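# Move foam block from shelf to desk, keep cartons shelved

## Task

Find the small foam block that sits on a shelf behind some cartons and get it onto the desk. At the end every carton must be resting on a shelf. The robot must not topple or be left leaning, or the task fails. Anything that stays in place only because the robot is holding or propping it does not count.

## Robot and tools

ROBOT. A Hello Robot Stretch 3: a two-wheel differential base (0.33 m long, 0.34 m wide), a lift carriage on a vertical mast, and one telescoping arm that reaches out to the robot's right. To bring the gripper forward or back, drive the base. A turn on the spot pivots about the point midway between the drive wheels, 0.05 m behind the front edge. With the arm retracted and the wrist folded, the turning sweep has radius 0.28 m. An unfolded, level wrist reaches past that circle. The base cannot move sideways.

FRAMES. Base frame: origin on the floor between the drive wheels, x forward, y left, z up. hand_pose is reported in the base frame, at the point where the closed fingertips meet. With all wrist joints at 0, that frame's x points up, its y points back along the arm toward the mast, and its z points to the rear. Odometry frame: the base frame as it was at the start of the scene. Heading is in radians, positive to the left, from -3.142 to 3.142. It comes from wheel turns only, so wheel slip shows up as travel.

execute_actions. Arguments: "actions", a list holding one action or nothing, and an optional "cameras" list. The camera names are head_camera, nav_camera, wrist_camera and all. If you omit it or pass null or ["all"], you get every camera. If you pass [], you get no images. An empty actions list only reports state and images. An action may contain "base", "joints", or both, plus optional "contact_limits". All of its motions start together.
- base: exactly one command. {"translate_m": d} drives straight by d metres, relative to where the base last reported itself. Positive is forward, and d ranges from -1 to 1. {"rotate_rad": d} turns in place by d radians, relative to the current heading. Positive is counter-clockwise seen from above (left), and d ranges from -3.2 to 3.2.
- joints: a single dictionary covering the whole robot, keyed by joint name. Each value is an absolute target, not an offset.
  - lift_m: 0 to 1.1 m, the arm's height on the mast.
  - arm_m: 0 to 0.52 m, the arm's extension.
  - wrist_yaw_rad: -1.345 to 4.42. At 0 the gripper points along the arm. Positive values swing it toward the front, and 3.0 folds it over the base.
  - wrist_pitch_rad: -1.57 to 0.451. 0 is level, and negative tips the fingers down.
  - wrist_roll_rad: -2.911 to 2.911. At 0 the fingers sit side by side, level.
  - gripper_m: -0.089 to 0.179. Larger is wider. The real fingertip gap is about 0.007 less near closed and 0.025 less fully open, and the gap is zero below 0.007.
  - head_pan_rad: -3.953 to 1.73. 0 looks forward, positive looks left, and -1.57 looks along the arm.
  - head_tilt_rad: -1.53 to 0.419. 0 is level, and negative looks down.
  A joint counts as arrived within ±0.004 for lift, arm and gripper, ±0.02 for yaw, roll and the head joints, and ±0.05 for pitch. No action runs past 15 s.
- contact_limits: {"arm_m": N}, where N is the motor effort in percent (1 to 100) at which the arm motion halts with status contact_stop. The sign flips when the arm retracts. Lower values are gentler, but a value that is too low stops the arm at once. The limit also caps the arm's holding force until the next action. Values above the maximum are clipped.
An unknown key or an out-of-range number rejects the whole call, and nothing moves. A joint or the base left out of an action may keep pushing toward its previous target. If a result reports a stop, the later motion, wait and finish calls in that same reply are skipped.

wait: {"seconds": 0 to 10}. Commands nothing new and returns the same state and images as an empty action.

zoom_image: {"camera": name, "region": [x0, y0, x1, y1]}. Pixels in that camera's latest full image, with (0, 0) at the top left, and at most 504x504. It returns a closer view.

finished_scene: {"scene": integer}, the number of the scene you are ending. It is final and reports whether the goal was met, so only call it once everything is stable without the robot's help. A reply with no tool call ends everything.

RESULT LINES.
- base_status and joint_status: how each motion of the last accepted action ended.
  - done: the target was reached. For the base this only means the wheels turned far enough, even if they slipped.
  - off_target: the motion stopped short and may still be pushing.
  - contact_stop, time_out, torque_fault: the old target is dropped.
- on_its_own: covers what the call did not command. "held at" gives the target being held, not the actual position.
- motor_effort: percent of maximum, positive toward higher joint values, with the peak in brackets. Readings are biased and noisy. A positive wheel effort pushes the robot forward.
- lidar_m: 12 ranges in metres in 30-degree sectors. Sector 1 is straight ahead, then they go counter-clockwise: sector 4 is left, 7 is behind, 10 is right. A scan plane 0.17 m up sees table legs, not tops. "-" means nothing was detected. The robot's own parts can hide sector 5 and parts of 6, 9 and 10.
- wrist_depth_mm (45 to 1000) and head_depth_mm (280 to 4000): 7x7 grids of median depth, read from the top left. The head grid follows the sideways image.
- base_tilt: degrees, forward and right positive, with a fixed bias of up to about 4 degrees.
- turned_by_wheels and turned_by_imu: rotation since the last result, positive to the left.

CAMERAS. head_camera and nav_camera ride on the pan/tilt head. wrist_camera rides on the gripper. The calibration data (K, distortion, T_world_to_cam) maps the base frame into each camera and is only approximate.

SPEED. The base moves fast (0.30 m/s, 1.9 rad/s) only when the arm is stowed: lift below 0.30, arm below 0.03 and yaw above 2.54. Otherwise it is limited to 0.10 m/s and 0.63 rad/s.

GRIPPING. To grip, command a gripper_m value smaller than the object's width. To let go, command at least 0.02 more than the value at which contact happened. Neither the gripper reading nor a done status proves that you are holding the object, so check with the cameras. To squeeze again, send a different value.

CAUTIONS.
- Fold or unfold the wrist only when lift is between 0.32 and 0.95, pitch is -0.4 and roll is about 0. Once folded, the lift may go down to 0.25.
- With yaw below -0.4, keep pitch at -0.5 or lower.
- The arm and lift stop and go slack when they hit something firmly. A slack lift can sag under load, or be pushed up by fingers closing on a surface.
- The wrist, head and base have no contact stop. A wrist strained too long goes limp for 10 s.
- Arm pushes when the gripper is above about 0.45 m can tip the robot, and so can a second push after a contact stop.
- Do not drive while the gripper holds, hooks or pushes against something fixed. Be careful reversing near furniture.
- If the robot leans, undo the last move in small steps, free the gripper, and lower the lift to about 0.2.
- Avoid dropping, slamming or shoving objects.
- Between replies the robot keeps holding its last command, and loose objects may occasionally get nudged.

Each tool is called after ">>>" as name([rows], argument=value, ...), one row to a line, values as JSON.

## Session

>>> execute_actions(actions=[])

Scene clock: 0.00 s.
base_odometry: x=+0.000 y=+0.000 heading=+0.000 (m, m, rad; odometry frame)
turned_by_wheels: +0.000 (rad since the last result)
turned_by_imu: +0.000 (rad since the last result)
base_tilt: forward=-0.9 right=+2.0 (deg)
lidar_m: 1.80 2.00 1.93 2.51 2.22 2.23 2.43 2.04 1.98 1.74 1.53 1.54
head_depth_mm: 1744 1701 1695 1680 1661 1636 1632 / 1841 1875 1856 1831 1823 1788 1740 / 1959 2111 2092 2051 1951 1948 1926 / 1973 2344 2304 2304 2266 2232 2179 / 2009 2643 2633 2571 2532 2493 2415 / 2008 2608 2599 2605 2641 2604 2523 / 2024 2403 2400 2408 2401 2429 2432
base_status: not commanded
joint_positions: lift_m=+0.530 arm_m=+0.001 wrist_yaw_rad=+2.903 wrist_pitch_rad=-0.479 wrist_roll_rad=+0.016 gripper_m=+0.037 head_pan_rad=+0.007 head_tilt_rad=-0.023
joint_status: not commanded
motor_effort: left_wheel=+0 right_wheel=-1 lift_m=+29 arm_m=-1 wrist_yaw_rad=+0 wrist_pitch_rad=+4 wrist_roll_rad=+0 gripper_m=+0 head_pan_rad=+0 head_tilt_rad=+2 (%)
hand_pose: x=+0.0299 y=+0.0638 z=+0.5295 quat_wxyz=(+0.249, +0.707, +0.083, +0.657) (m; base frame)
wrist_depth_mm: - - - - - - - / - - - - - - - / - - - - - - - / - - - - - - - / - 957 932 941 935 884 832 / 818 805 - 781 - 737 722 / 704 707 672 679 664 651 623
pictures: head_camera (sideways: a quarter turn clockwise sets it upright), nav_camera (sideways: a quarter turn counterclockwise sets it upright), wrist_camera
Images, in order (width x height): head_camera 896x504, nav_camera 672x504, wrist_camera 644x364.

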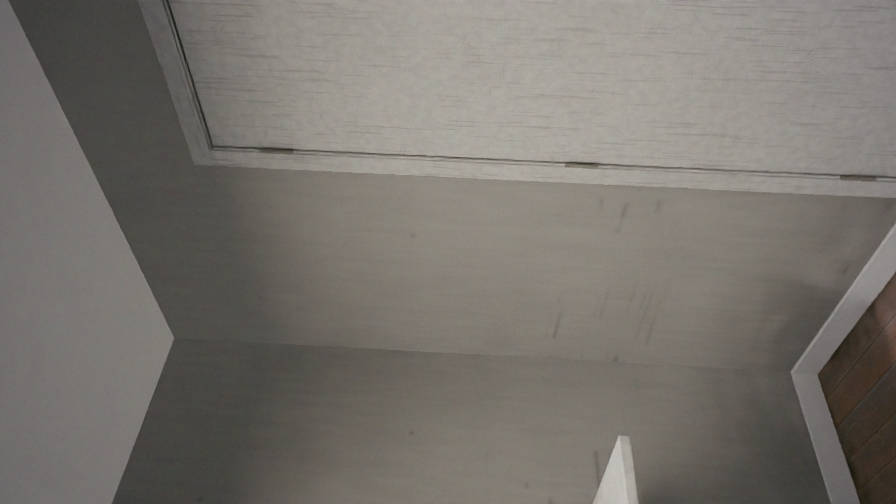

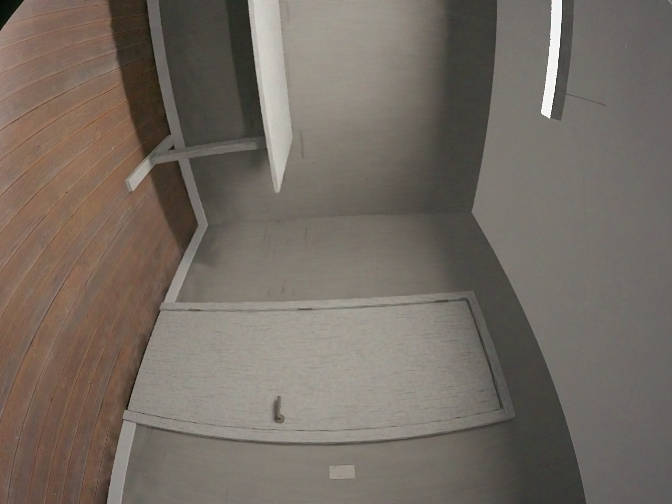

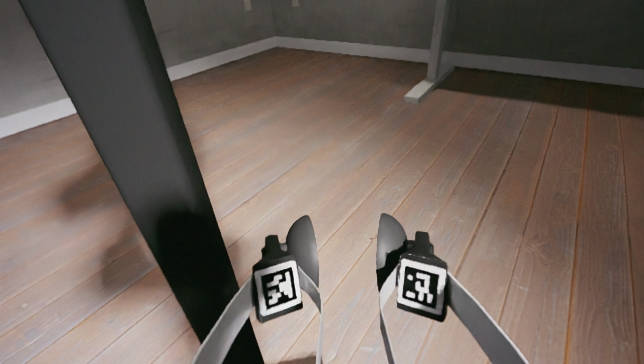

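>>> execute_actions([
  {"joints":{"head_pan_rad":1.5,"head_tilt_rad":-0.4}},
], cameras=["nav_camera"])

>>> execute_actions([
  {"joints":{"head_pan_rad":-2.6}},
], cameras=["nav_camera","head_camera"])

Scene clock: 5.43 s.
base_odometry: x=+0.000 y=+0.000 heading=+0.000 (m, m, rad; odometry frame)
turned_by_wheels: +0.000 (rad since the last result)
turned_by_imu: -0.001 (rad since the last result)
base_tilt: forward=-0.9 right=+2.1 (deg)
lidar_m: 1.80 2.00 1.93 2.51 2.22 2.23 2.42 2.04 1.98 1.73 1.53 1.54
head_depth_mm: 2294 2378 2437 2579 2591 1992 1573 / 2429 2560 2675 2829 2625 1968 1573 / 2676 2796 2970 3053 2590 1954 1566 / 2750 2917 3109 3234 2582 1926 1543 / 2549 2687 2843 3046 2560 1930 1545 / 2350 2477 2630 2817 2551 1887 1540 / 2196 2292 2404 2568 2539 1903 1535
base_status: not commanded
joint_positions: lift_m=+0.530 arm_m=+0.001 wrist_yaw_rad=+2.903 wrist_pitch_rad=-0.479 wrist_roll_rad=+0.016 gripper_m=+0.037 head_pan_rad=+1.493 head_tilt_rad=-0.395
joint_status: all done
motor_effort: left_wheel=-1(0) right_wheel=-2(1) lift_m=+29(29) arm_m=-1(1) wrist_yaw_rad=+0(0) wrist_pitch_rad=+4(4) wrist_roll_rad=+0(0) gripper_m=+0(0) head_pan_rad=+3(39) head_tilt_rad=-2(28) (%)
hand_pose: x=+0.0299 y=+0.0638 z=+0.5295 quat_wxyz=(+0.249, +0.707, +0.083, +0.657) (m; base frame)
wrist_depth_mm: - - - - - - - / - - - - - - - / - - - - - - - / - - - - - - - / 961 968 923 937 939 896 868 / 835 810 - 759 - 739 737 / 716 696 682 649 658 642 637
pictures: nav_camera (sideways: a quarter turn counterclockwise sets it upright)
camera_calibration (this result's frames):
nav_camera: T_world_to_cam=[[0.0803674, 0.393, 0.91602, -1.14566], [0.995646, -0.0751939, -0.055093, 0.11561], [0.0472276, 0.916459, -0.397332, 0.477555], [0, 0, 0, 1]] pos_world=[-0.045587, 0.0212778, 1.24556]
Images, in order (width x height): nav_camera 672x504.

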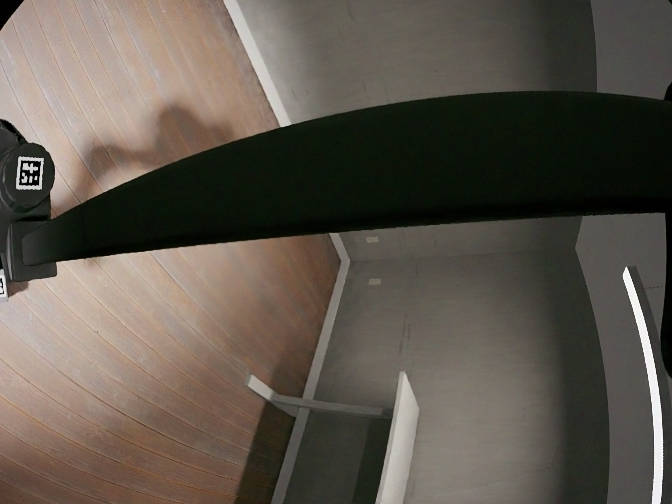

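Scene clock: 7.73 s.
base_odometry: x=+0.000 y=+0.000 heading=+0.000 (m, m, rad; odometry frame)
turned_by_wheels: +0.000 (rad since the last result)
turned_by_imu: +0.000 (rad since the last result)
base_tilt: forward=-0.9 right=+2.1 (deg)
lidar_m: 1.80 2.00 1.93 2.51 2.22 2.23 2.42 2.04 1.98 1.73 1.53 1.54
head_depth_mm: 2245 2377 2192 2627 2479 1986 1567 / 2245 2320 2130 2588 2477 1962 1566 / 1978 2153 2181 2320 2358 1950 1555 / 2165 2305 2410 2567 2586 1942 1560 / 2143 2254 2411 2535 2556 1928 1533 / 2110 2244 2370 2509 2522 1920 1528 / 2031 2154 2234 2364 2249 1891 1532
base_status: not commanded
joint_positions: lift_m=+0.530 arm_m=+0.001 wrist_yaw_rad=+2.903 wrist_pitch_rad=-0.479 wrist_roll_rad=+0.016 gripper_m=+0.037 head_pan_rad=-2.593 head_tilt_rad=-0.395
joint_status: all done
motor_effort: left_wheel=+0(1) right_wheel=-1(2) lift_m=+29(29) arm_m=-2(1) wrist_yaw_rad=+0(0) wrist_pitch_rad=+4(4) wrist_roll_rad=+0(0) gripper_m=+0(0) head_pan_rad=-3(38) head_tilt_rad=-2(2) (%)
hand_pose: x=+0.0299 y=+0.0638 z=+0.5295 quat_wxyz=(+0.249, +0.707, +0.083, +0.657) (m; base frame)
wrist_depth_mm: - - - - - - - / - - - - - - - / - - - - - - - / - - - - - - - / - 952 942 919 943 875 840 / 818 819 - 778 - 751 730 / 703 701 686 652 657 635 638
pictures: head_camera (sideways: a quarter turn clockwise sets it upright), nav_camera (sideways: a quarter turn counterclockwise sets it upright)
camera_calibration (this result's frames):
head_camera: T_world_to_cam=[[0.261939, 0.216447, -0.940499, 1.24195], [0.552012, -0.832972, -0.0379595, 0.051289], [-0.791626, -0.509223, -0.33767, 0.395898], [0, 0, 0, 1]] pos_world=[-0.0402237, -0.0244929, 1.30368]
nav_camera: T_world_to_cam=[[-0.365639, -0.165581, 0.91591, -1.1428], [-0.523143, 0.850462, -0.0550937, 0.124876], [-0.769825, -0.499296, -0.397585, 0.482868], [0, 0, 0, 1]] pos_world=[0.019201, -0.0543334, 1.24556]
Images, in order (width x height): head_camera 896x504, nav_camera 672x504.

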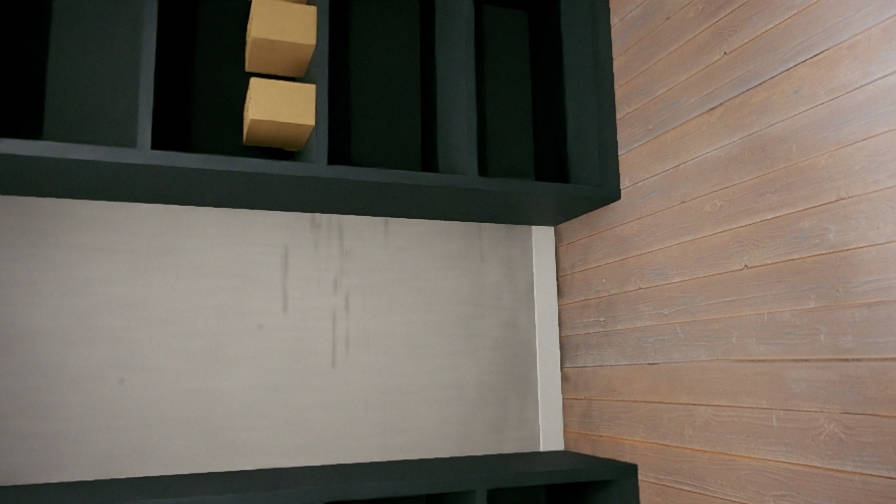

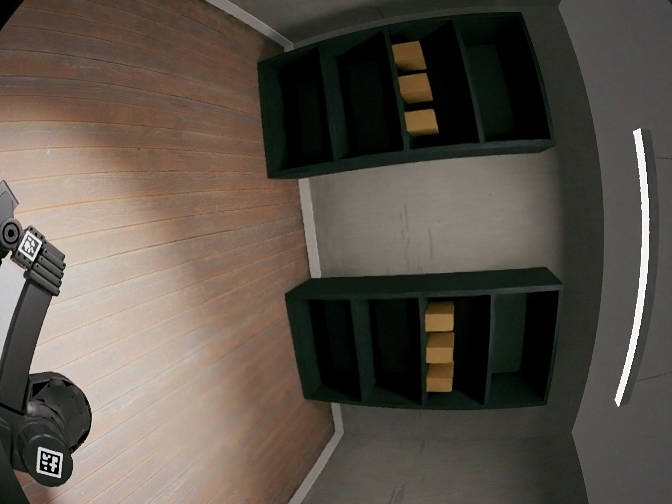

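>>> execute_actions([
  {"joints":{"lift_m":0.26,"wrist_pitch_rad":-0.4,"head_pan_rad":-0.6,"head_tilt_rad":-0.4}},
], cameras=[])

>>> execute_actions([
  {"base":{"rotate_rad":-1.91}},
], cameras=[])

>>> execute_actions([
  {"base":{"translate_m":1.0}},
], cameras=["nav_camera","head_camera"])

Scene clock: 14.23 s.
base_odometry: x=+0.000 y=+0.000 heading=+0.000 (m, m, rad; odometry frame)
turned_by_wheels: +0.000 (rad since the last result)
turned_by_imu: -0.001 (rad since the last result)
base_tilt: forward=-0.9 right=+2.0 (deg)
lidar_m: 1.80 2.00 1.93 2.51 2.22 2.23 2.42 2.04 1.98 1.73 1.53 1.54
head_depth_mm: 1276 1342 1427 1513 1609 1701 1559 / 1312 1382 1455 1542 1641 1729 1562 / 1338 1408 1491 1591 1674 1760 1561 / 1381 1454 1532 1632 1728 1820 1544 / 1380 1473 1562 1655 1771 1850 1537 / 1418 1496 1596 1708 1813 1914 1537 / 1453 1543 1642 1757 1878 1926 1527
base_status: not commanded
joint_positions: lift_m=+0.260 arm_m=+0.001 wrist_yaw_rad=+2.903 wrist_pitch_rad=-0.424 wrist_roll_rad=+0.016 gripper_m=+0.037 head_pan_rad=-0.607 head_tilt_rad=-0.395
joint_status: all done
motor_effort: left_wheel=+0(0) right_wheel=-1(1) lift_m=+25(25) arm_m=-1(1) wrist_yaw_rad=+0(0) wrist_pitch_rad=+7(7) wrist_roll_rad=+0(0) gripper_m=+0(0) head_pan_rad=+3(38) head_tilt_rad=-1(1) (%)
hand_pose: x=+0.0317 y=+0.0711 z=+0.2716 quat_wxyz=(+0.231, +0.709, +0.064, +0.663) (m; base frame)
wrist_depth_mm: - - - - - - - / - - - - - - - / - - - - 933 924 892 / 793 - 764 726 705 669 677 / 628 626 600 591 589 556 541 / 518 502 - 497 - 468 455 / 447 - - - 405 396 397
pictures: none
No camera images: the call's "cameras" was empty. Leave "cameras" out to get every camera's image.

Scene clock: 16.67 s.
base_odometry: x=+0.000 y=+0.000 heading=-1.910 (m, m, rad; odometry frame)
turned_by_wheels: -1.910 (rad since the last result)
turned_by_imu: -1.898 (rad since the last result)
base_tilt: forward=-0.9 right=+2.1 (deg)
lidar_m: 2.22 1.60 1.53 1.58 2.00 2.33 1.94 2.32 2.22 2.29 2.04 1.98
head_depth_mm: 2177 2310 2223 2529 2504 1959 1580 / 1953 2076 2189 2189 2330 1939 1560 / 2174 2266 2427 2564 2443 1942 1556 / 2134 2260 2387 2530 2583 1937 1559 / 2101 2225 2362 2525 2562 1923 1541 / 2057 2199 2317 2443 2400 1922 1537 / 2061 2172 2297 2427 2363 1890 1519
base_status: done
joint_positions: lift_m=+0.260 arm_m=+0.001 wrist_yaw_rad=+2.903 wrist_pitch_rad=-0.423 wrist_roll_rad=+0.016 gripper_m=+0.037 head_pan_rad=-0.607 head_tilt_rad=-0.395
joint_status: not commanded
motor_effort: left_wheel=+1(11) right_wheel=-3(10) lift_m=+25(25) arm_m=-1(1) wrist_yaw_rad=+0(0) wrist_pitch_rad=+7(8) wrist_roll_rad=+0(0) gripper_m=+0(0) head_pan_rad=+3(3) head_tilt_rad=-2(2) (%)
hand_pose: x=+0.0317 y=+0.0710 z=+0.2716 quat_wxyz=(+0.231, +0.709, +0.064, +0.663) (m; base frame)
wrist_depth_mm: - - - - - - - / - - - - - - - / - - - - 954 938 894 / 783 - 768 728 716 708 692 / 630 612 584 587 591 563 539 / 521 501 - 502 - 466 453 / 447 - - - 405 396 396
pictures: none
No camera images: the call's "cameras" was empty. Leave "cameras" out to get every camera's image.

Scene clock: 21.70 s.
base_odometry: x=-0.333 y=-0.943 heading=-1.910 (m, m, rad; odometry frame)
turned_by_wheels: +0.000 (rad since the last result)
turned_by_imu: +0.007 (rad since the last result)
base_tilt: forward=-0.9 right=+2.1 (deg)
lidar_m: 1.28 1.10 1.05 1.09 1.47 2.76 2.92 2.83 2.71 2.20 1.50 1.10
head_depth_mm: 1374 1462 1548 1667 1765 1865 1581 / 1369 1440 1530 1644 1762 1841 1564 / 940 1048 1181 1577 1691 1808 1541 / 1304 1412 1445 1356 1453 1548 1424 / 1290 1395 1063 1576 1515 1689 1446 / 1290 1389 1439 1573 1501 1695 1434 / 1279 1373 1048 1547 1480 1688 1432
base_status: done
joint_positions: lift_m=+0.260 arm_m=+0.001 wrist_yaw_rad=+2.903 wrist_pitch_rad=-0.423 wrist_roll_rad=+0.016 gripper_m=+0.037 head_pan_rad=-0.607 head_tilt_rad=-0.396
joint_status: not commanded
motor_effort: left_wheel=+0(12) right_wheel=-2(4) lift_m=+26(26) arm_m=-1(2) wrist_yaw_rad=+0(0) wrist_pitch_rad=+7(7) wrist_roll_rad=+0(0) gripper_m=+0(0) head_pan_rad=+3(3) head_tilt_rad=-1(1) (%)
hand_pose: x=+0.0317 y=+0.0711 z=+0.2717 quat_wxyz=(+0.231, +0.709, +0.063, +0.663) (m; base frame)
wrist_depth_mm: - - - - 966 852 822 / - - - - - 958 885 / - - - - 978 939 896 / 816 - 751 747 720 698 685 / 623 622 606 599 593 563 541 / 513 511 - 501 - 472 454 / 445 - - - 404 396 393
pictures: head_camera (sideways: a quarter turn clockwise sets it upright), nav_camera (sideways: a quarter turn counterclockwise sets it upright)
camera_calibration (this result's frames):
head_camera: T_world_to_cam=[[-0.304259, 0.152782, -0.940257, 1.24508], [0.539571, 0.841085, -0.0379334, 0.0513309], [0.785041, -0.518878, -0.338345, 0.387159], [0, 0, 0, 1]] pos_world=[0.0471963, -0.0325118, 1.30364]
nav_camera: T_world_to_cam=[[0.299522, -0.268178, 0.915624, -1.14648], [-0.567274, -0.821684, -0.0550956, 0.125147], [0.767129, -0.502907, -0.398243, 0.474349], [0, 0, 0, 1]] pos_world=[0.0505017, 0.0339243, 1.24554]
Images, in order (width x height): head_camera 896x504, nav_camera 672x504.

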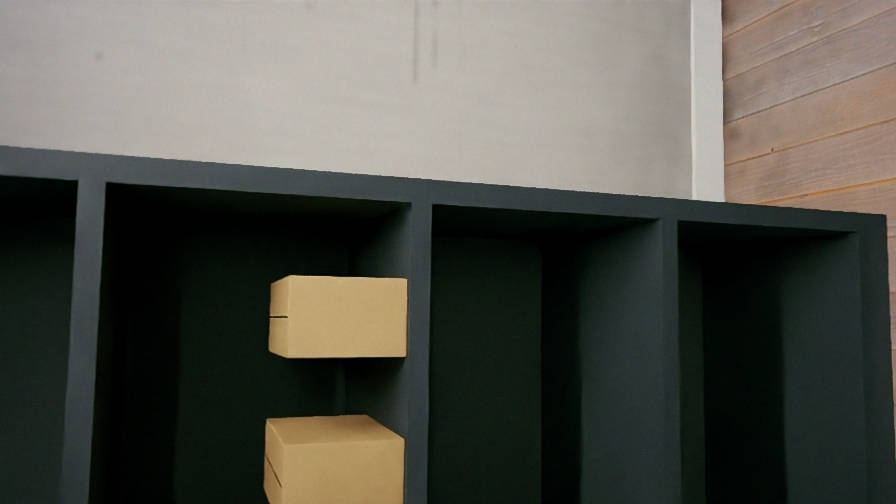

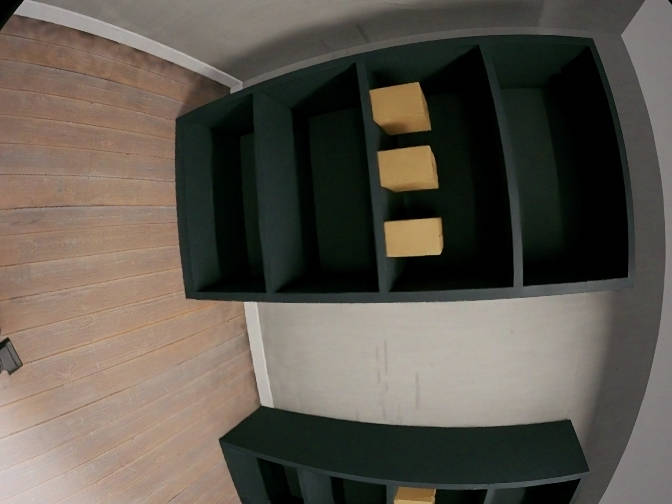

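>>> execute_actions([
  {"base":{"translate_m":0.45}},
], cameras=[])

>>> execute_actions([
  {"base":{"rotate_rad":1.08},"joints":{"head_pan_rad":-1.57,"head_tilt_rad":-0.4}},
], cameras=[])

>>> execute_actions([
  {"joints":{"lift_m":0.9}},
], cameras=["nav_camera","head_camera"])

Scene clock: 26.40 s.
base_odometry: x=-0.482 y=-1.367 heading=-1.910 (m, m, rad; odometry frame)
turned_by_wheels: +0.000 (rad since the last result)
turned_by_imu: +0.002 (rad since the last result)
base_tilt: forward=-0.9 right=+2.1 (deg)
lidar_m: 0.83 0.87 0.83 0.86 1.16 3.11 3.35 3.04 2.93 1.44 0.80 1.15
head_depth_mm: 627 1026 963 789 950 999 924 / 636 1056 832 710 1264 1161 952 / 648 1045 1079 809 1258 1150 949 / 665 1041 1101 932 1252 1138 942 / 680 1029 772 696 1253 1131 936 / 699 1027 1059 708 1235 1132 907 / 717 1024 1063 843 1229 1121 900
base_status: done
joint_positions: lift_m=+0.260 arm_m=+0.001 wrist_yaw_rad=+2.903 wrist_pitch_rad=-0.423 wrist_roll_rad=+0.016 gripper_m=+0.037 head_pan_rad=-0.607 head_tilt_rad=-0.396
joint_status: not commanded
motor_effort: left_wheel=+0(11) right_wheel=-2(5) lift_m=+26(26) arm_m=-1(2) wrist_yaw_rad=+0(0) wrist_pitch_rad=+8(7) wrist_roll_rad=+0(0) gripper_m=+0(0) head_pan_rad=+3(3) head_tilt_rad=-1(1) (%)
hand_pose: x=+0.0317 y=+0.0711 z=+0.2718 quat_wxyz=(+0.231, +0.709, +0.063, +0.663) (m; base frame)
wrist_depth_mm: - 999 890 819 754 703 649 / - - 950 916 818 755 705 / - - - 937 873 821 757 / 792 - 760 743 720 696 695 / 630 612 596 598 582 559 543 / 502 510 - 490 - 469 453 / 443 - - - 407 398 391
pictures: none
No camera images: the call's "cameras" was empty. Leave "cameras" out to get every camera's image.

Scene clock: 28.33 s.
base_odometry: x=-0.482 y=-1.367 heading=-0.830 (m, m, rad; odometry frame)
turned_by_wheels: +1.080 (rad since the last result)
turned_by_imu: +1.073 (rad since the last result)
base_tilt: forward=-0.8 right=+2.1 (deg)
lidar_m: 0.83 0.86 1.20 3.47 3.74 3.02 2.93 1.43 0.79 1.14 0.83 0.86
head_depth_mm: 622 1028 855 693 1225 1165 927 / 636 1028 1078 826 1240 1157 919 / 650 1039 1084 875 1242 1150 917 / 664 1038 791 708 1253 1141 942 / 677 1040 1098 801 1263 1133 937 / 698 1048 1078 804 1264 1126 933 / 720 1058 740 720 1260 1125 954
base_status: done
joint_positions: lift_m=+0.260 arm_m=+0.001 wrist_yaw_rad=+2.903 wrist_pitch_rad=-0.423 wrist_roll_rad=+0.016 gripper_m=+0.037 head_pan_rad=-1.563 head_tilt_rad=-0.396
joint_status: all done
motor_effort: left_wheel=-2(7) right_wheel=+1(9) lift_m=+26(26) arm_m=-1(1) wrist_yaw_rad=+0(0) wrist_pitch_rad=+7(7) wrist_roll_rad=+0(0) gripper_m=+0(0) head_pan_rad=-2(37) head_tilt_rad=-1(3) (%)
hand_pose: x=+0.0317 y=+0.0711 z=+0.2718 quat_wxyz=(+0.231, +0.709, +0.063, +0.663) (m; base frame)
wrist_depth_mm: - - - - - - 775 / - - - - - - 797 / - - - - 924 936 793 / 808 - 760 738 707 701 684 / 629 609 600 592 602 558 544 / 516 505 - 493 - 469 450 / 444 - - - 408 396 393
pictures: none
No camera images: the call's "cameras" was empty. Leave "cameras" out to get every camera's image.

Scene clock: 35.00 s.
base_odometry: x=-0.482 y=-1.367 heading=-0.830 (m, m, rad; odometry frame)
turned_by_wheels: +0.000 (rad since the last result)
turned_by_imu: -0.001 (rad since the last result)
base_tilt: forward=-0.9 right=+2.0 (deg)
lidar_m: 0.83 0.87 1.20 3.45 3.74 3.03 2.92 1.43 0.79 1.15 0.83 0.86
head_depth_mm: 623 1028 853 693 1225 1163 926 / 638 1029 1080 826 1239 1155 925 / 650 1040 1081 876 1248 1148 917 / 663 1043 793 708 1257 1141 946 / 683 1050 1099 798 1268 1133 937 / 698 1057 1084 805 1262 1124 933 / 718 1055 740 721 1264 1125 952
base_status: not commanded
joint_positions: lift_m=+0.900 arm_m=+0.001 wrist_yaw_rad=+2.903 wrist_pitch_rad=-0.422 wrist_roll_rad=+0.016 gripper_m=+0.037 head_pan_rad=-1.563 head_tilt_rad=-0.396
joint_status: all done
motor_effort: left_wheel=-2(2) right_wheel=+1(1) lift_m=+33(35) arm_m=-2(1) wrist_yaw_rad=+0(0) wrist_pitch_rad=+7(7) wrist_roll_rad=+0(0) gripper_m=+1(0) head_pan_rad=-3(3) head_tilt_rad=-1(2) (%)
hand_pose: x=+0.0317 y=+0.0712 z=+0.9115 quat_wxyz=(+0.230, +0.709, +0.063, +0.663) (m; base frame)
wrist_depth_mm: - - - - - - 781 / - - - - - - 812 / - - - - - - 820 / - - - - - - 827 / - - - - - - 855 / - - - - - - 877 / - - - - - - 891
pictures: head_camera (sideways: a quarter turn clockwise sets it upright), nav_camera (sideways: a quarter turn counterclockwise sets it upright)
camera_calibration (this result's frames):
head_camera: T_world_to_cam=[[-0.0506348, 0.336789, -0.940218, 1.24349], [0.998302, 0.0442033, -0.0379291, 0.048527], [0.0287866, -0.940542, -0.338456, 0.391917], [0, 0, 0, 1]] pos_world=[0.00323704, -0.0523235, 1.30363]
nav_camera: T_world_to_cam=[[-0.0463743, -0.39946, 0.915577, -1.14431], [-0.998427, -0.0103719, -0.0550959, 0.127778], [0.0315049, -0.916692, -0.398351, 0.478977], [0, 0, 0, 1]] pos_world=[0.0594203, -0.0167061, 1.24554]
Images, in order (width x height): head_camera 896x504, nav_camera 672x504.

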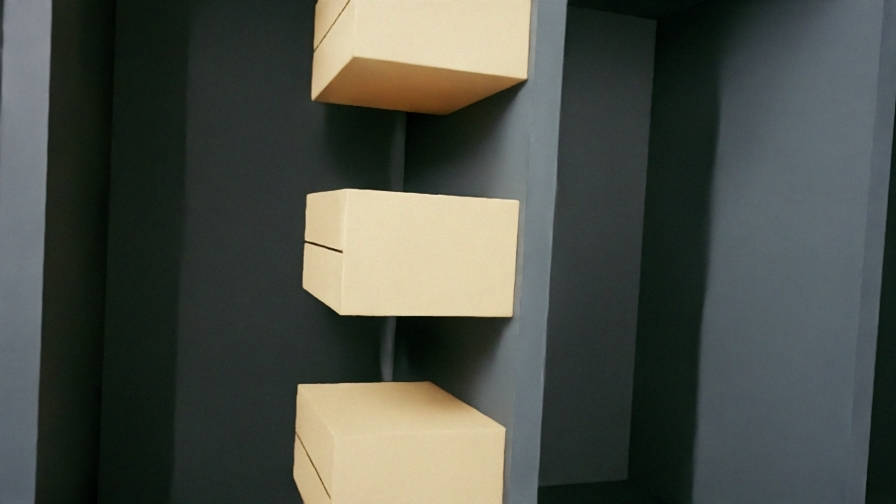

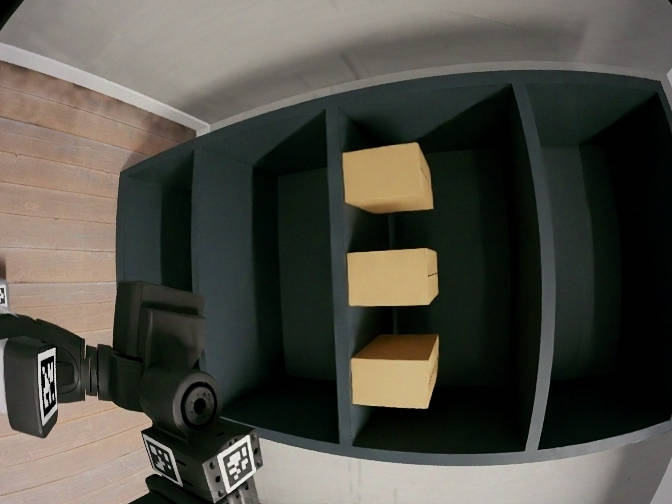

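>>> execute_actions([
  {"joints":{"wrist_yaw_rad":0}},
], cameras=[])

>>> execute_actions([
  {"joints":{"lift_m":1.1,"wrist_pitch_rad":0,"arm_m":0.3}},
], cameras=["wrist_camera","nav_camera"])

Scene clock: 38.67 s.
base_odometry: x=-0.482 y=-1.367 heading=-0.830 (m, m, rad; odometry frame)
turned_by_wheels: +0.000 (rad since the last result)
turned_by_imu: -0.001 (rad since the last result)
base_tilt: forward=-0.9 right=+2.0 (deg)
lidar_m: 0.83 0.87 1.20 3.46 3.73 3.02 2.92 1.43 0.80 1.14 0.83 0.86
head_depth_mm: 625 1023 858 692 1236 1167 931 / 637 1031 1080 829 1242 1161 920 / 650 1033 1087 875 1252 1153 946 / 665 1046 794 705 1249 1142 947 / 680 1044 1096 802 1268 1135 935 / 698 1049 1091 804 1266 1123 930 / 715 1058 739 720 1265 1131 956
base_status: not commanded
joint_positions: lift_m=+0.900 arm_m=+0.001 wrist_yaw_rad=+0.002 wrist_pitch_rad=-0.422 wrist_roll_rad=+0.016 gripper_m=+0.037 head_pan_rad=-1.563 head_tilt_rad=-0.396
joint_status: all done
motor_effort: left_wheel=-3(2) right_wheel=+0(1) lift_m=+33(33) arm_m=-2(2) wrist_yaw_rad=-3(4) wrist_pitch_rad=+7(7) wrist_roll_rad=+0(0) gripper_m=+0(1) head_pan_rad=-3(3) head_tilt_rad=-1(1) (%)
hand_pose: x=-0.0211 y=-0.3702 z=+0.9115 quat_wxyz=(+0.686, +0.148, -0.696, -0.149) (m; base frame)
wrist_depth_mm: 466 424 428 408 410 395 388 / 492 687 879 883 856 722 460 / 528 700 969 945 955 720 476 / 821 710 962 970 911 721 556 / 892 714 760 756 739 681 - / 894 750 932 - - 640 - / 921 - 995 - - 919 -
pictures: none
No camera images: the call's "cameras" was empty. Leave "cameras" out to get every camera's image.

Scene clock: 42.10 s.
base_odometry: x=-0.482 y=-1.367 heading=-0.830 (m, m, rad; odometry frame)
turned_by_wheels: +0.000 (rad since the last result)
turned_by_imu: -0.001 (rad since the last result)
base_tilt: forward=-0.9 right=+2.0 (deg)
lidar_m: 0.83 0.87 1.20 3.16 3.72 3.03 2.93 1.43 0.79 1.15 0.83 0.86
head_depth_mm: 626 1004 1059 694 1230 1159 925 / 635 - - 827 1242 1160 921 / 649 1018 - 821 1247 1147 918 / 668 1040 792 706 1254 1138 939 / 683 1047 1094 805 1268 1136 941 / 699 1054 1084 800 1272 1126 930 / 721 1066 740 719 1270 1127 956
base_status: not commanded
joint_positions: lift_m=+1.100 arm_m=+0.300 wrist_yaw_rad=+0.001 wrist_pitch_rad=-0.025 wrist_roll_rad=+0.016 gripper_m=+0.037 head_pan_rad=-1.563 head_tilt_rad=-0.396
joint_status: all done
motor_effort: left_wheel=-2(2) right_wheel=+1(0) lift_m=+33(34) arm_m=+1(0) wrist_yaw_rad=-1(3) wrist_pitch_rad=+8(9) wrist_roll_rad=+0(0) gripper_m=+0(0) head_pan_rad=-3(3) head_tilt_rad=-1(1) (%)
hand_pose: x=-0.0213 y=-0.7003 z=+1.2080 quat_wxyz=(+0.702, +0.009, -0.712, -0.009) (m; base frame)
wrist_depth_mm: 393 407 421 434 451 467 432 / 501 616 592 593 567 560 460 / 503 610 617 592 595 584 464 / 501 623 617 612 602 578 463 / 374 387 639 321 622 324 283 / 252 334 232 208 - 274 197 / 238 329 189 183 408 256 176
pictures: nav_camera (sideways: a quarter turn counterclockwise sets it upright), wrist_camera
camera_calibration (this result's frames):
nav_camera: T_world_to_cam=[[-0.0464396, -0.399453, 0.915577, -1.14431], [-0.998429, -0.0102087, -0.0550959, 0.127778], [0.0313551, -0.916697, -0.398351, 0.478978], [0, 0, 0, 1]] pos_world=[0.0594175, -0.0167148, 1.24554]
wrist_camera: T_world_to_cam=[[-0.997932, -0.0415436, -0.049041, 0.0180246], [0.0415626, 0.16489, -0.985436, 1.34527], [0.049025, -0.985437, -0.162822, -0.326197], [0, 0, 0, 1]] pos_world=[-0.0219337, -0.542519, 1.27345]
Images, in order (width x height): nav_camera 672x504, wrist_camera 644x364.

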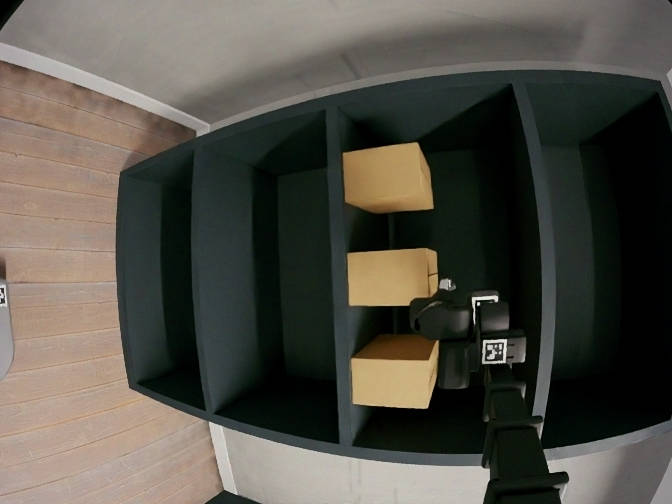

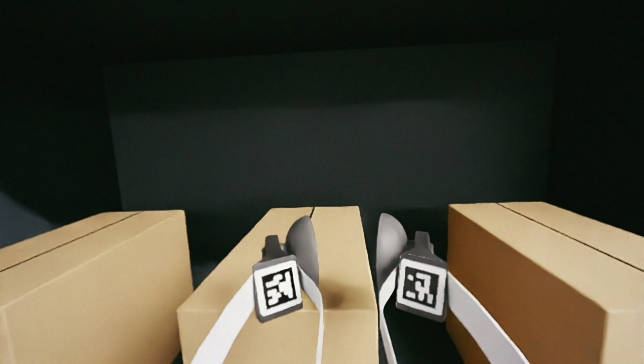

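>>> execute_actions([
  {"base":{"translate_m":-0.1},"joints":{"gripper_m":0.0,"arm_m":0.46}},
], cameras=["wrist_camera"])

>>> execute_actions([
  {"joints":{"wrist_pitch_rad":-0.5}},
], cameras=["wrist_camera","head_camera"])

Scene clock: 45.93 s.
base_odometry: x=-0.550 y=-1.294 heading=-0.830 (m, m, rad; odometry frame)
turned_by_wheels: +0.000 (rad since the last result)
turned_by_imu: -0.001 (rad since the last result)
base_tilt: forward=-0.9 right=+2.1 (deg)
lidar_m: 0.93 0.97 1.34 3.14 3.37 2.91 2.83 1.35 0.75 1.15 0.89 0.96
head_depth_mm: 626 1002 1063 842 907 1010 907 / 637 1013 715 696 1233 1153 927 / 653 1015 711 772 1253 1145 917 / 667 1037 1098 896 1260 1146 945 / 681 1046 775 711 1258 1138 933 / 703 1051 1090 721 1271 1127 932 / 721 1053 1090 838 1278 1120 928
base_status: done
joint_positions: lift_m=+1.100 arm_m=+0.460 wrist_yaw_rad=+0.000 wrist_pitch_rad=-0.025 wrist_roll_rad=+0.016 gripper_m=+0.000 head_pan_rad=-1.563 head_tilt_rad=-0.396
joint_status: all done
motor_effort: left_wheel=-2(8) right_wheel=+1(4) lift_m=+34(33) arm_m=+1(1) wrist_yaw_rad=-1(1) wrist_pitch_rad=+8(8) wrist_roll_rad=+0(0) gripper_m=-2(80) head_pan_rad=-3(2) head_tilt_rad=-1(1) (%)
hand_pose: x=-0.0213 y=-0.8603 z=+1.2080 quat_wxyz=(+0.702, +0.009, -0.712, -0.009) (m; base frame)
wrist_depth_mm: 390 411 418 414 415 400 337 / 452 443 435 423 421 416 340 / 468 454 447 439 431 427 341 / 473 470 466 455 441 435 343 / 490 488 472 463 462 446 346 / 503 218 242 - 215 198 224 / 165 162 193 429 228 150 148
pictures: wrist_camera
camera_calibration (this result's frames):
wrist_camera: T_world_to_cam=[[-0.997943, -0.0412822, -0.0490408, 0.0115355], [0.0416056, 0.164878, -0.985436, 1.37165], [0.0487667, -0.98545, -0.162822, -0.483876], [0, 0, 0, 1]] pos_world=[-0.0219594, -0.702514, 1.27345]
Images, in order (width x height): wrist_camera 644x364.

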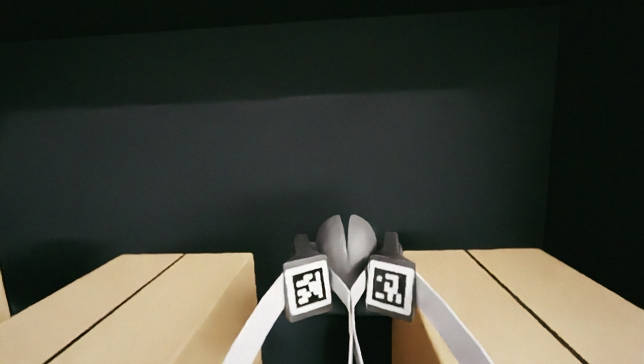

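Scene clock: 47.03 s.
base_odometry: x=-0.550 y=-1.294 heading=-0.830 (m, m, rad; odometry frame)
turned_by_wheels: +0.000 (rad since the last result)
turned_by_imu: +0.000 (rad since the last result)
base_tilt: forward=-0.9 right=+2.1 (deg)
lidar_m: 0.93 0.97 1.34 3.15 3.36 2.92 2.83 1.35 0.75 1.15 0.89 0.96
head_depth_mm: 624 999 1058 838 912 1012 896 / 637 1014 714 696 1238 1155 925 / 652 1021 - 761 1250 1148 918 / 668 1040 1092 879 1254 1139 941 / 685 1041 772 709 1265 1127 936 / 701 1049 1083 718 1264 1125 932 / 718 1051 1088 837 1268 1127 931
base_status: not commanded
joint_positions: lift_m=+1.100 arm_m=+0.460 wrist_yaw_rad=+0.000 wrist_pitch_rad=-0.512 wrist_roll_rad=+0.016 gripper_m=+0.000 head_pan_rad=-1.563 head_tilt_rad=-0.396
joint_status: all done
motor_effort: left_wheel=-2(2) right_wheel=+0(0) lift_m=+33(33) arm_m=+1(1) wrist_yaw_rad=-1(1) wrist_pitch_rad=+4(7) wrist_roll_rad=+0(0) gripper_m=-2(2) head_pan_rad=-3(2) head_tilt_rad=-1(1) (%)
hand_pose: x=-0.0215 y=-0.8163 z=+1.0920 quat_wxyz=(+0.679, +0.178, -0.689, -0.181) (m; base frame)
wrist_depth_mm: 419 402 396 399 382 209 294 / 180 163 227 439 167 135 129 / 118 131 227 473 169 100 96 / 99 124 225 384 174 85 77 / 96 124 222 328 152 79 64 / 96 123 220 - 132 80 56 / 96 123 196 231 217 77 51
pictures: head_camera (sideways: a quarter turn clockwise sets it upright), wrist_camera
camera_calibration (this result's frames):
head_camera: T_world_to_cam=[[-0.0505774, 0.336798, -0.940218, 1.24348], [0.99831, 0.0440331, -0.0379291, 0.0485269], [0.0286262, -0.940547, -0.338456, 0.391918], [0, 0, 0, 1]] pos_world=[0.00322812, -0.052323, 1.30363]
wrist_camera: T_world_to_cam=[[-0.997966, -0.0132456, -0.0623588, 0.0449842], [0.0415709, 0.606383, -0.794086, 1.40162], [0.0483315, -0.795063, -0.604599, 0.178414], [0, 0, 0, 1]] pos_world=[-0.0219971, -0.707475, 1.22368]
Images, in order (width x height): head_camera 896x504, wrist_camera 644x364.

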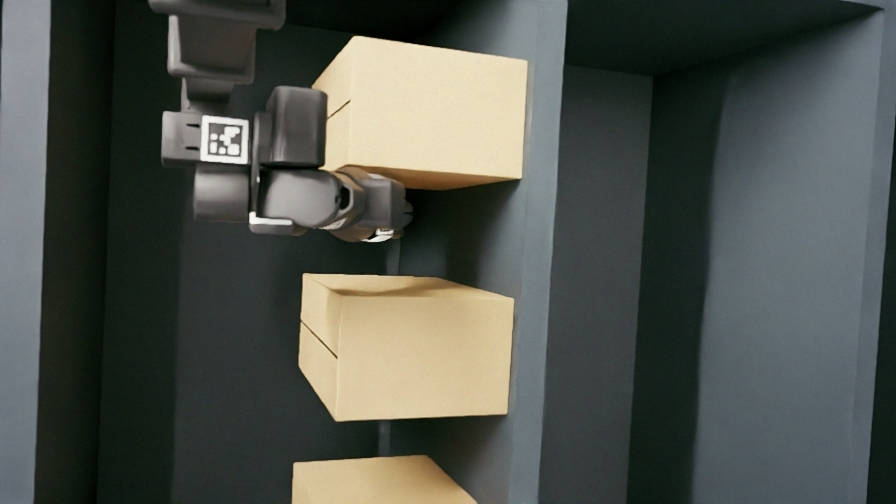

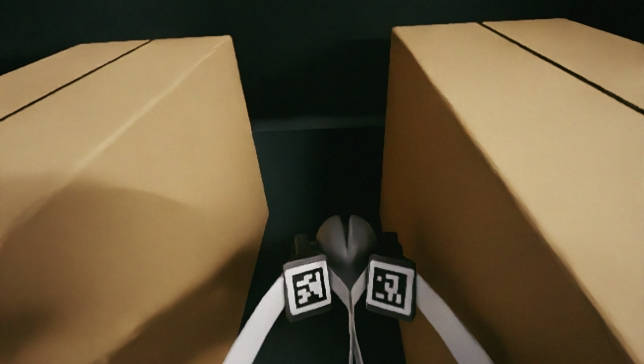

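>>> execute_actions([
  {"joints":{"wrist_pitch_rad":0}},
], cameras=[])

>>> execute_actions([
  {"joints":{"arm_m":0}},
], cameras=[])

>>> execute_actions([
  {"base":{"rotate_rad":-0.8}},
], cameras=[])

>>> execute_actions([
  {"base":{"translate_m":0.28}},
], cameras=[])

>>> execute_actions([
  {"base":{"rotate_rad":0.69},"joints":{"head_tilt_rad":-0.5}},
])

Scene clock: 49.17 s.
base_odometry: x=-0.550 y=-1.294 heading=-0.830 (m, m, rad; odometry frame)
turned_by_wheels: +0.000 (rad since the last result)
turned_by_imu: +0.000 (rad since the last result)
base_tilt: forward=-0.8 right=+2.1 (deg)
lidar_m: 0.93 0.97 1.34 3.16 3.37 2.93 2.83 1.35 0.75 1.15 0.89 0.96
head_depth_mm: 626 1002 1060 841 908 1013 900 / 638 1008 717 695 1241 1161 924 / 655 1018 713 771 1235 1149 919 / 667 1039 1091 897 1257 1138 939 / 684 1045 774 710 1258 1139 937 / 699 1050 1086 718 1271 1129 933 / 718 1056 1098 840 1281 1129 928
base_status: not commanded
joint_positions: lift_m=+1.100 arm_m=+0.460 wrist_yaw_rad=+0.000 wrist_pitch_rad=-0.027 wrist_roll_rad=+0.016 gripper_m=+0.000 head_pan_rad=-1.563 head_tilt_rad=-0.396
joint_status: all done
motor_effort: left_wheel=-2(2) right_wheel=+0(0) lift_m=+33(33) arm_m=+1(1) wrist_yaw_rad=-1(1) wrist_pitch_rad=+8(8) wrist_roll_rad=+0(0) gripper_m=-2(2) head_pan_rad=-3(2) head_tilt_rad=-1(1) (%)
hand_pose: x=-0.0213 y=-0.8602 z=+1.2074 quat_wxyz=(+0.702, +0.010, -0.712, -0.010) (m; base frame)
wrist_depth_mm: 397 411 422 417 414 401 342 / 450 444 435 428 415 412 339 / 462 455 449 436 429 422 341 / 476 468 455 451 440 433 345 / 494 477 474 464 451 446 342 / 504 217 242 - 214 196 208 / 163 161 192 437 230 151 147
pictures: none
No camera images: the call's "cameras" was empty. Leave "cameras" out to get every camera's image.

Scene clock: 53.73 s.
base_odometry: x=-0.550 y=-1.294 heading=-0.830 (m, m, rad; odometry frame)
turned_by_wheels: +0.000 (rad since the last result)
turned_by_imu: -0.001 (rad since the last result)
base_tilt: forward=-0.9 right=+2.0 (deg)
lidar_m: 0.93 0.97 1.34 3.15 3.35 2.92 2.82 1.35 0.75 1.15 0.89 0.96
head_depth_mm: 623 1004 - - - - - / 636 1017 - - - - - / 648 1020 - - - - - / 664 1026 1085 894 1272 1141 939 / 682 1046 775 711 1258 1131 936 / 699 1054 1084 719 1269 1126 934 / 718 1052 1090 841 1276 1124 930
base_status: not commanded
joint_positions: lift_m=+1.100 arm_m=+0.002 wrist_yaw_rad=+0.000 wrist_pitch_rad=-0.026 wrist_roll_rad=+0.016 gripper_m=+0.000 head_pan_rad=-1.563 head_tilt_rad=-0.396
joint_status: all done
joint sent to its limit — the command would take arm_m past its lower limit, so that joint was sent only as far as its limit.
motor_effort: left_wheel=-2(2) right_wheel=+0(0) lift_m=+33(33) arm_m=-3(2) wrist_yaw_rad=-1(1) wrist_pitch_rad=+8(9) wrist_roll_rad=+0(0) gripper_m=-2(2) head_pan_rad=-2(3) head_tilt_rad=-1(1) (%)
hand_pose: x=-0.0213 y=-0.4020 z=+1.2078 quat_wxyz=(+0.702, +0.010, -0.712, -0.009) (m; base frame)
wrist_depth_mm: 478 440 430 434 454 442 809 / 591 732 806 836 849 530 843 / 607 904 901 918 875 524 858 / 602 733 928 908 786 535 869 / 571 509 486 625 467 533 891 / 560 526 514 - 489 498 926 / 541 743 - 976 977 477 959
pictures: none
No camera images: the call's "cameras" was empty. Leave "cameras" out to get every camera's image.

Scene clock: 55.97 s.
base_odometry: x=-0.550 y=-1.294 heading=-1.630 (m, m, rad; odometry frame)
turned_by_wheels: -0.800 (rad since the last result)
turned_by_imu: -0.799 (rad since the last result)
base_tilt: forward=-0.8 right=+2.0 (deg)
lidar_m: 0.89 0.93 0.93 1.08 1.88 3.33 3.27 2.83 2.14 1.34 0.75 1.10
head_depth_mm: 1150 1186 - - - - - / 1238 1285 - - - - - / 1354 1396 - - - - - / 1369 1445 1495 1620 1754 1845 1549 / 1266 1332 1418 1503 1616 1732 1543 / 1174 1237 1306 1381 1467 1562 1545 / 1088 1152 1202 1268 1341 1418 899
base_status: done
joint_positions: lift_m=+1.100 arm_m=+0.002 wrist_yaw_rad=+0.000 wrist_pitch_rad=-0.026 wrist_roll_rad=+0.016 gripper_m=+0.000 head_pan_rad=-1.563 head_tilt_rad=-0.396
joint_status: not commanded
motor_effort: left_wheel=+1(7) right_wheel=-3(7) lift_m=+33(33) arm_m=-3(3) wrist_yaw_rad=-1(0) wrist_pitch_rad=+8(9) wrist_roll_rad=+0(0) gripper_m=-2(2) head_pan_rad=-3(3) head_tilt_rad=-1(1) (%)
hand_pose: x=-0.0213 y=-0.4020 z=+1.2078 quat_wxyz=(+0.702, +0.010, -0.712, -0.009) (m; base frame)
wrist_depth_mm: 413 450 - - - - - / 688 555 - - - - - / 747 545 - - - - - / 751 624 - - - - - / 742 582 - - - - - / 548 564 - - - - - / 428 518 - - - - -
pictures: none
No camera images: the call's "cameras" was empty. Leave "cameras" out to get every camera's image.

Scene clock: 60.00 s.
base_odometry: x=-0.566 y=-1.573 heading=-1.630 (m, m, rad; odometry frame)
turned_by_wheels: +0.000 (rad since the last result)
turned_by_imu: +0.001 (rad since the last result)
base_tilt: forward=-0.9 right=+2.0 (deg)
lidar_m: 0.61 0.73 0.73 0.85 1.48 3.35 3.49 2.99 1.44 0.69 0.95 0.70
head_depth_mm: 1350 1381 - - - - - / 1352 1408 - - - - - / 1217 1290 - - - - - / 588 636 683 715 771 807 866 / 644 703 742 760 716 904 906 / 700 792 809 579 609 1042 909 / 719 899 891 542 571 1104 904
base_status: done
joint_positions: lift_m=+1.100 arm_m=+0.002 wrist_yaw_rad=+0.000 wrist_pitch_rad=-0.026 wrist_roll_rad=+0.016 gripper_m=+0.000 head_pan_rad=-1.563 head_tilt_rad=-0.396
joint_status: not commanded
motor_effort: left_wheel=+0(6) right_wheel=-4(2) lift_m=+33(33) arm_m=-3(3) wrist_yaw_rad=-1(1) wrist_pitch_rad=+9(8) wrist_roll_rad=+0(0) gripper_m=-2(2) head_pan_rad=-3(2) head_tilt_rad=-1(1) (%)
hand_pose: x=-0.0213 y=-0.4020 z=+1.2078 quat_wxyz=(+0.702, +0.010, -0.712, -0.009) (m; base frame)
wrist_depth_mm: 389 405 422 443 - - - / 574 654 572 465 - - - / 600 697 647 490 - - - / 590 653 663 503 - - - / 602 383 397 526 - - - / 573 348 389 - - - - / 453 398 383 507 - - -
pictures: none
No camera images: the call's "cameras" was empty. Leave "cameras" out to get every camera's image.

Scene clock: 62.03 s.
base_odometry: x=-0.566 y=-1.573 heading=-0.940 (m, m, rad; odometry frame)
turned_by_wheels: +0.690 (rad since the last result)
turned_by_imu: +0.688 (rad since the last result)
base_tilt: forward=-0.8 right=+2.1 (deg)
lidar_m: 0.73 0.75 0.95 2.09 3.84 3.21 3.01 1.44 0.69 0.95 0.61 0.79
head_depth_mm: 795 - - - - - 789 / 791 - - - - - - / 789 - - - - - 801 / 799 851 490 514 547 1015 835 / 792 854 907 715 564 1009 833 / 793 851 903 676 560 1008 830 / 787 847 514 513 540 1006 830
base_status: done
joint_positions: lift_m=+1.100 arm_m=+0.002 wrist_yaw_rad=+0.000 wrist_pitch_rad=-0.026 wrist_roll_rad=+0.016 gripper_m=+0.000 head_pan_rad=-1.563 head_tilt_rad=-0.494
joint_status: all done
motor_effort: left_wheel=-2(6) right_wheel=+1(5) lift_m=+33(33) arm_m=-3(3) wrist_yaw_rad=-1(1) wrist_pitch_rad=+8(8) wrist_roll_rad=+0(0) gripper_m=-2(2) head_pan_rad=-2(3) head_tilt_rad=-2(13) (%)
hand_pose: x=-0.0213 y=-0.4020 z=+1.2078 quat_wxyz=(+0.702, +0.010, -0.712, -0.009) (m; base frame)
wrist_depth_mm: 389 400 417 432 454 468 439 / 488 639 669 684 707 692 472 / 484 684 679 693 713 715 482 / 479 676 705 702 719 636 487 / 430 349 715 358 717 360 293 / 276 283 521 - 517 342 301 / 284 288 426 295 302 337 306
pictures: head_camera (sideways: a quarter turn clockwise sets it upright), nav_camera (sideways: a quarter turn counterclockwise sets it upright), wrist_camera
camera_calibration (this result's frames):
head_camera: T_world_to_cam=[[-0.051265, 0.427051, -0.902773, 1.19462], [0.998283, 0.0475638, -0.0341889, 0.0436532], [0.0283389, -0.902976, -0.428756, 0.509432], [0, 0, 0, 1]] pos_world=[0.00322741, -0.052237, 1.29839]
nav_camera: T_world_to_cam=[[-0.0457754, -0.487002, 0.872201, -1.08773], [-0.99847, -0.00480503, -0.0550853, 0.127757], [0.0310176, -0.873388, -0.486037, 0.593081], [0, 0, 0, 1]] pos_world=[0.0593748, -0.0111216, 1.24401]
wrist_camera: T_world_to_cam=[[-0.997944, -0.0412189, -0.04907, 0.030497], [0.0416099, 0.165583, -0.985318, 1.29605], [0.0487389, -0.985334, -0.163527, -0.0314376], [0, 0, 0, 1]] pos_world=[-0.0219621, -0.244323, 1.27338]
Images, in order (width x height): head_camera 896x504, nav_camera 672x504, wrist_camera 644x364.

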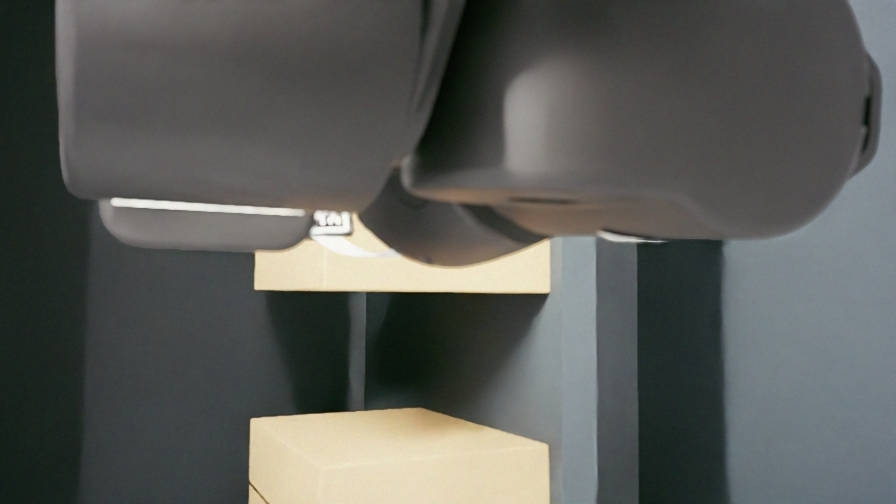

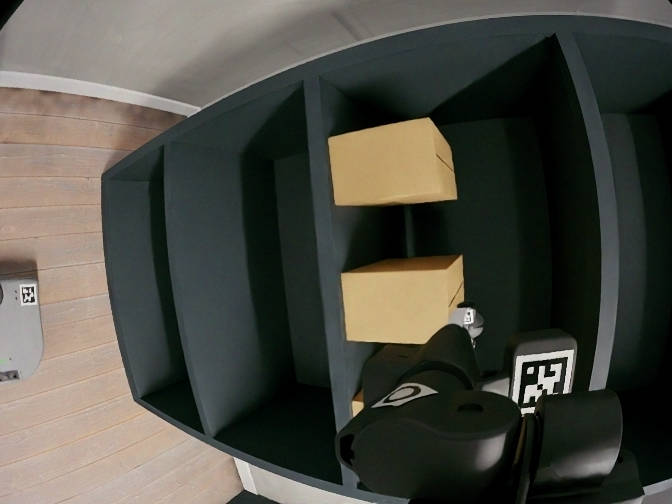

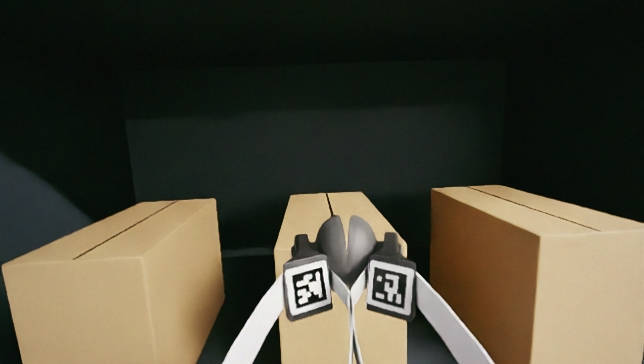

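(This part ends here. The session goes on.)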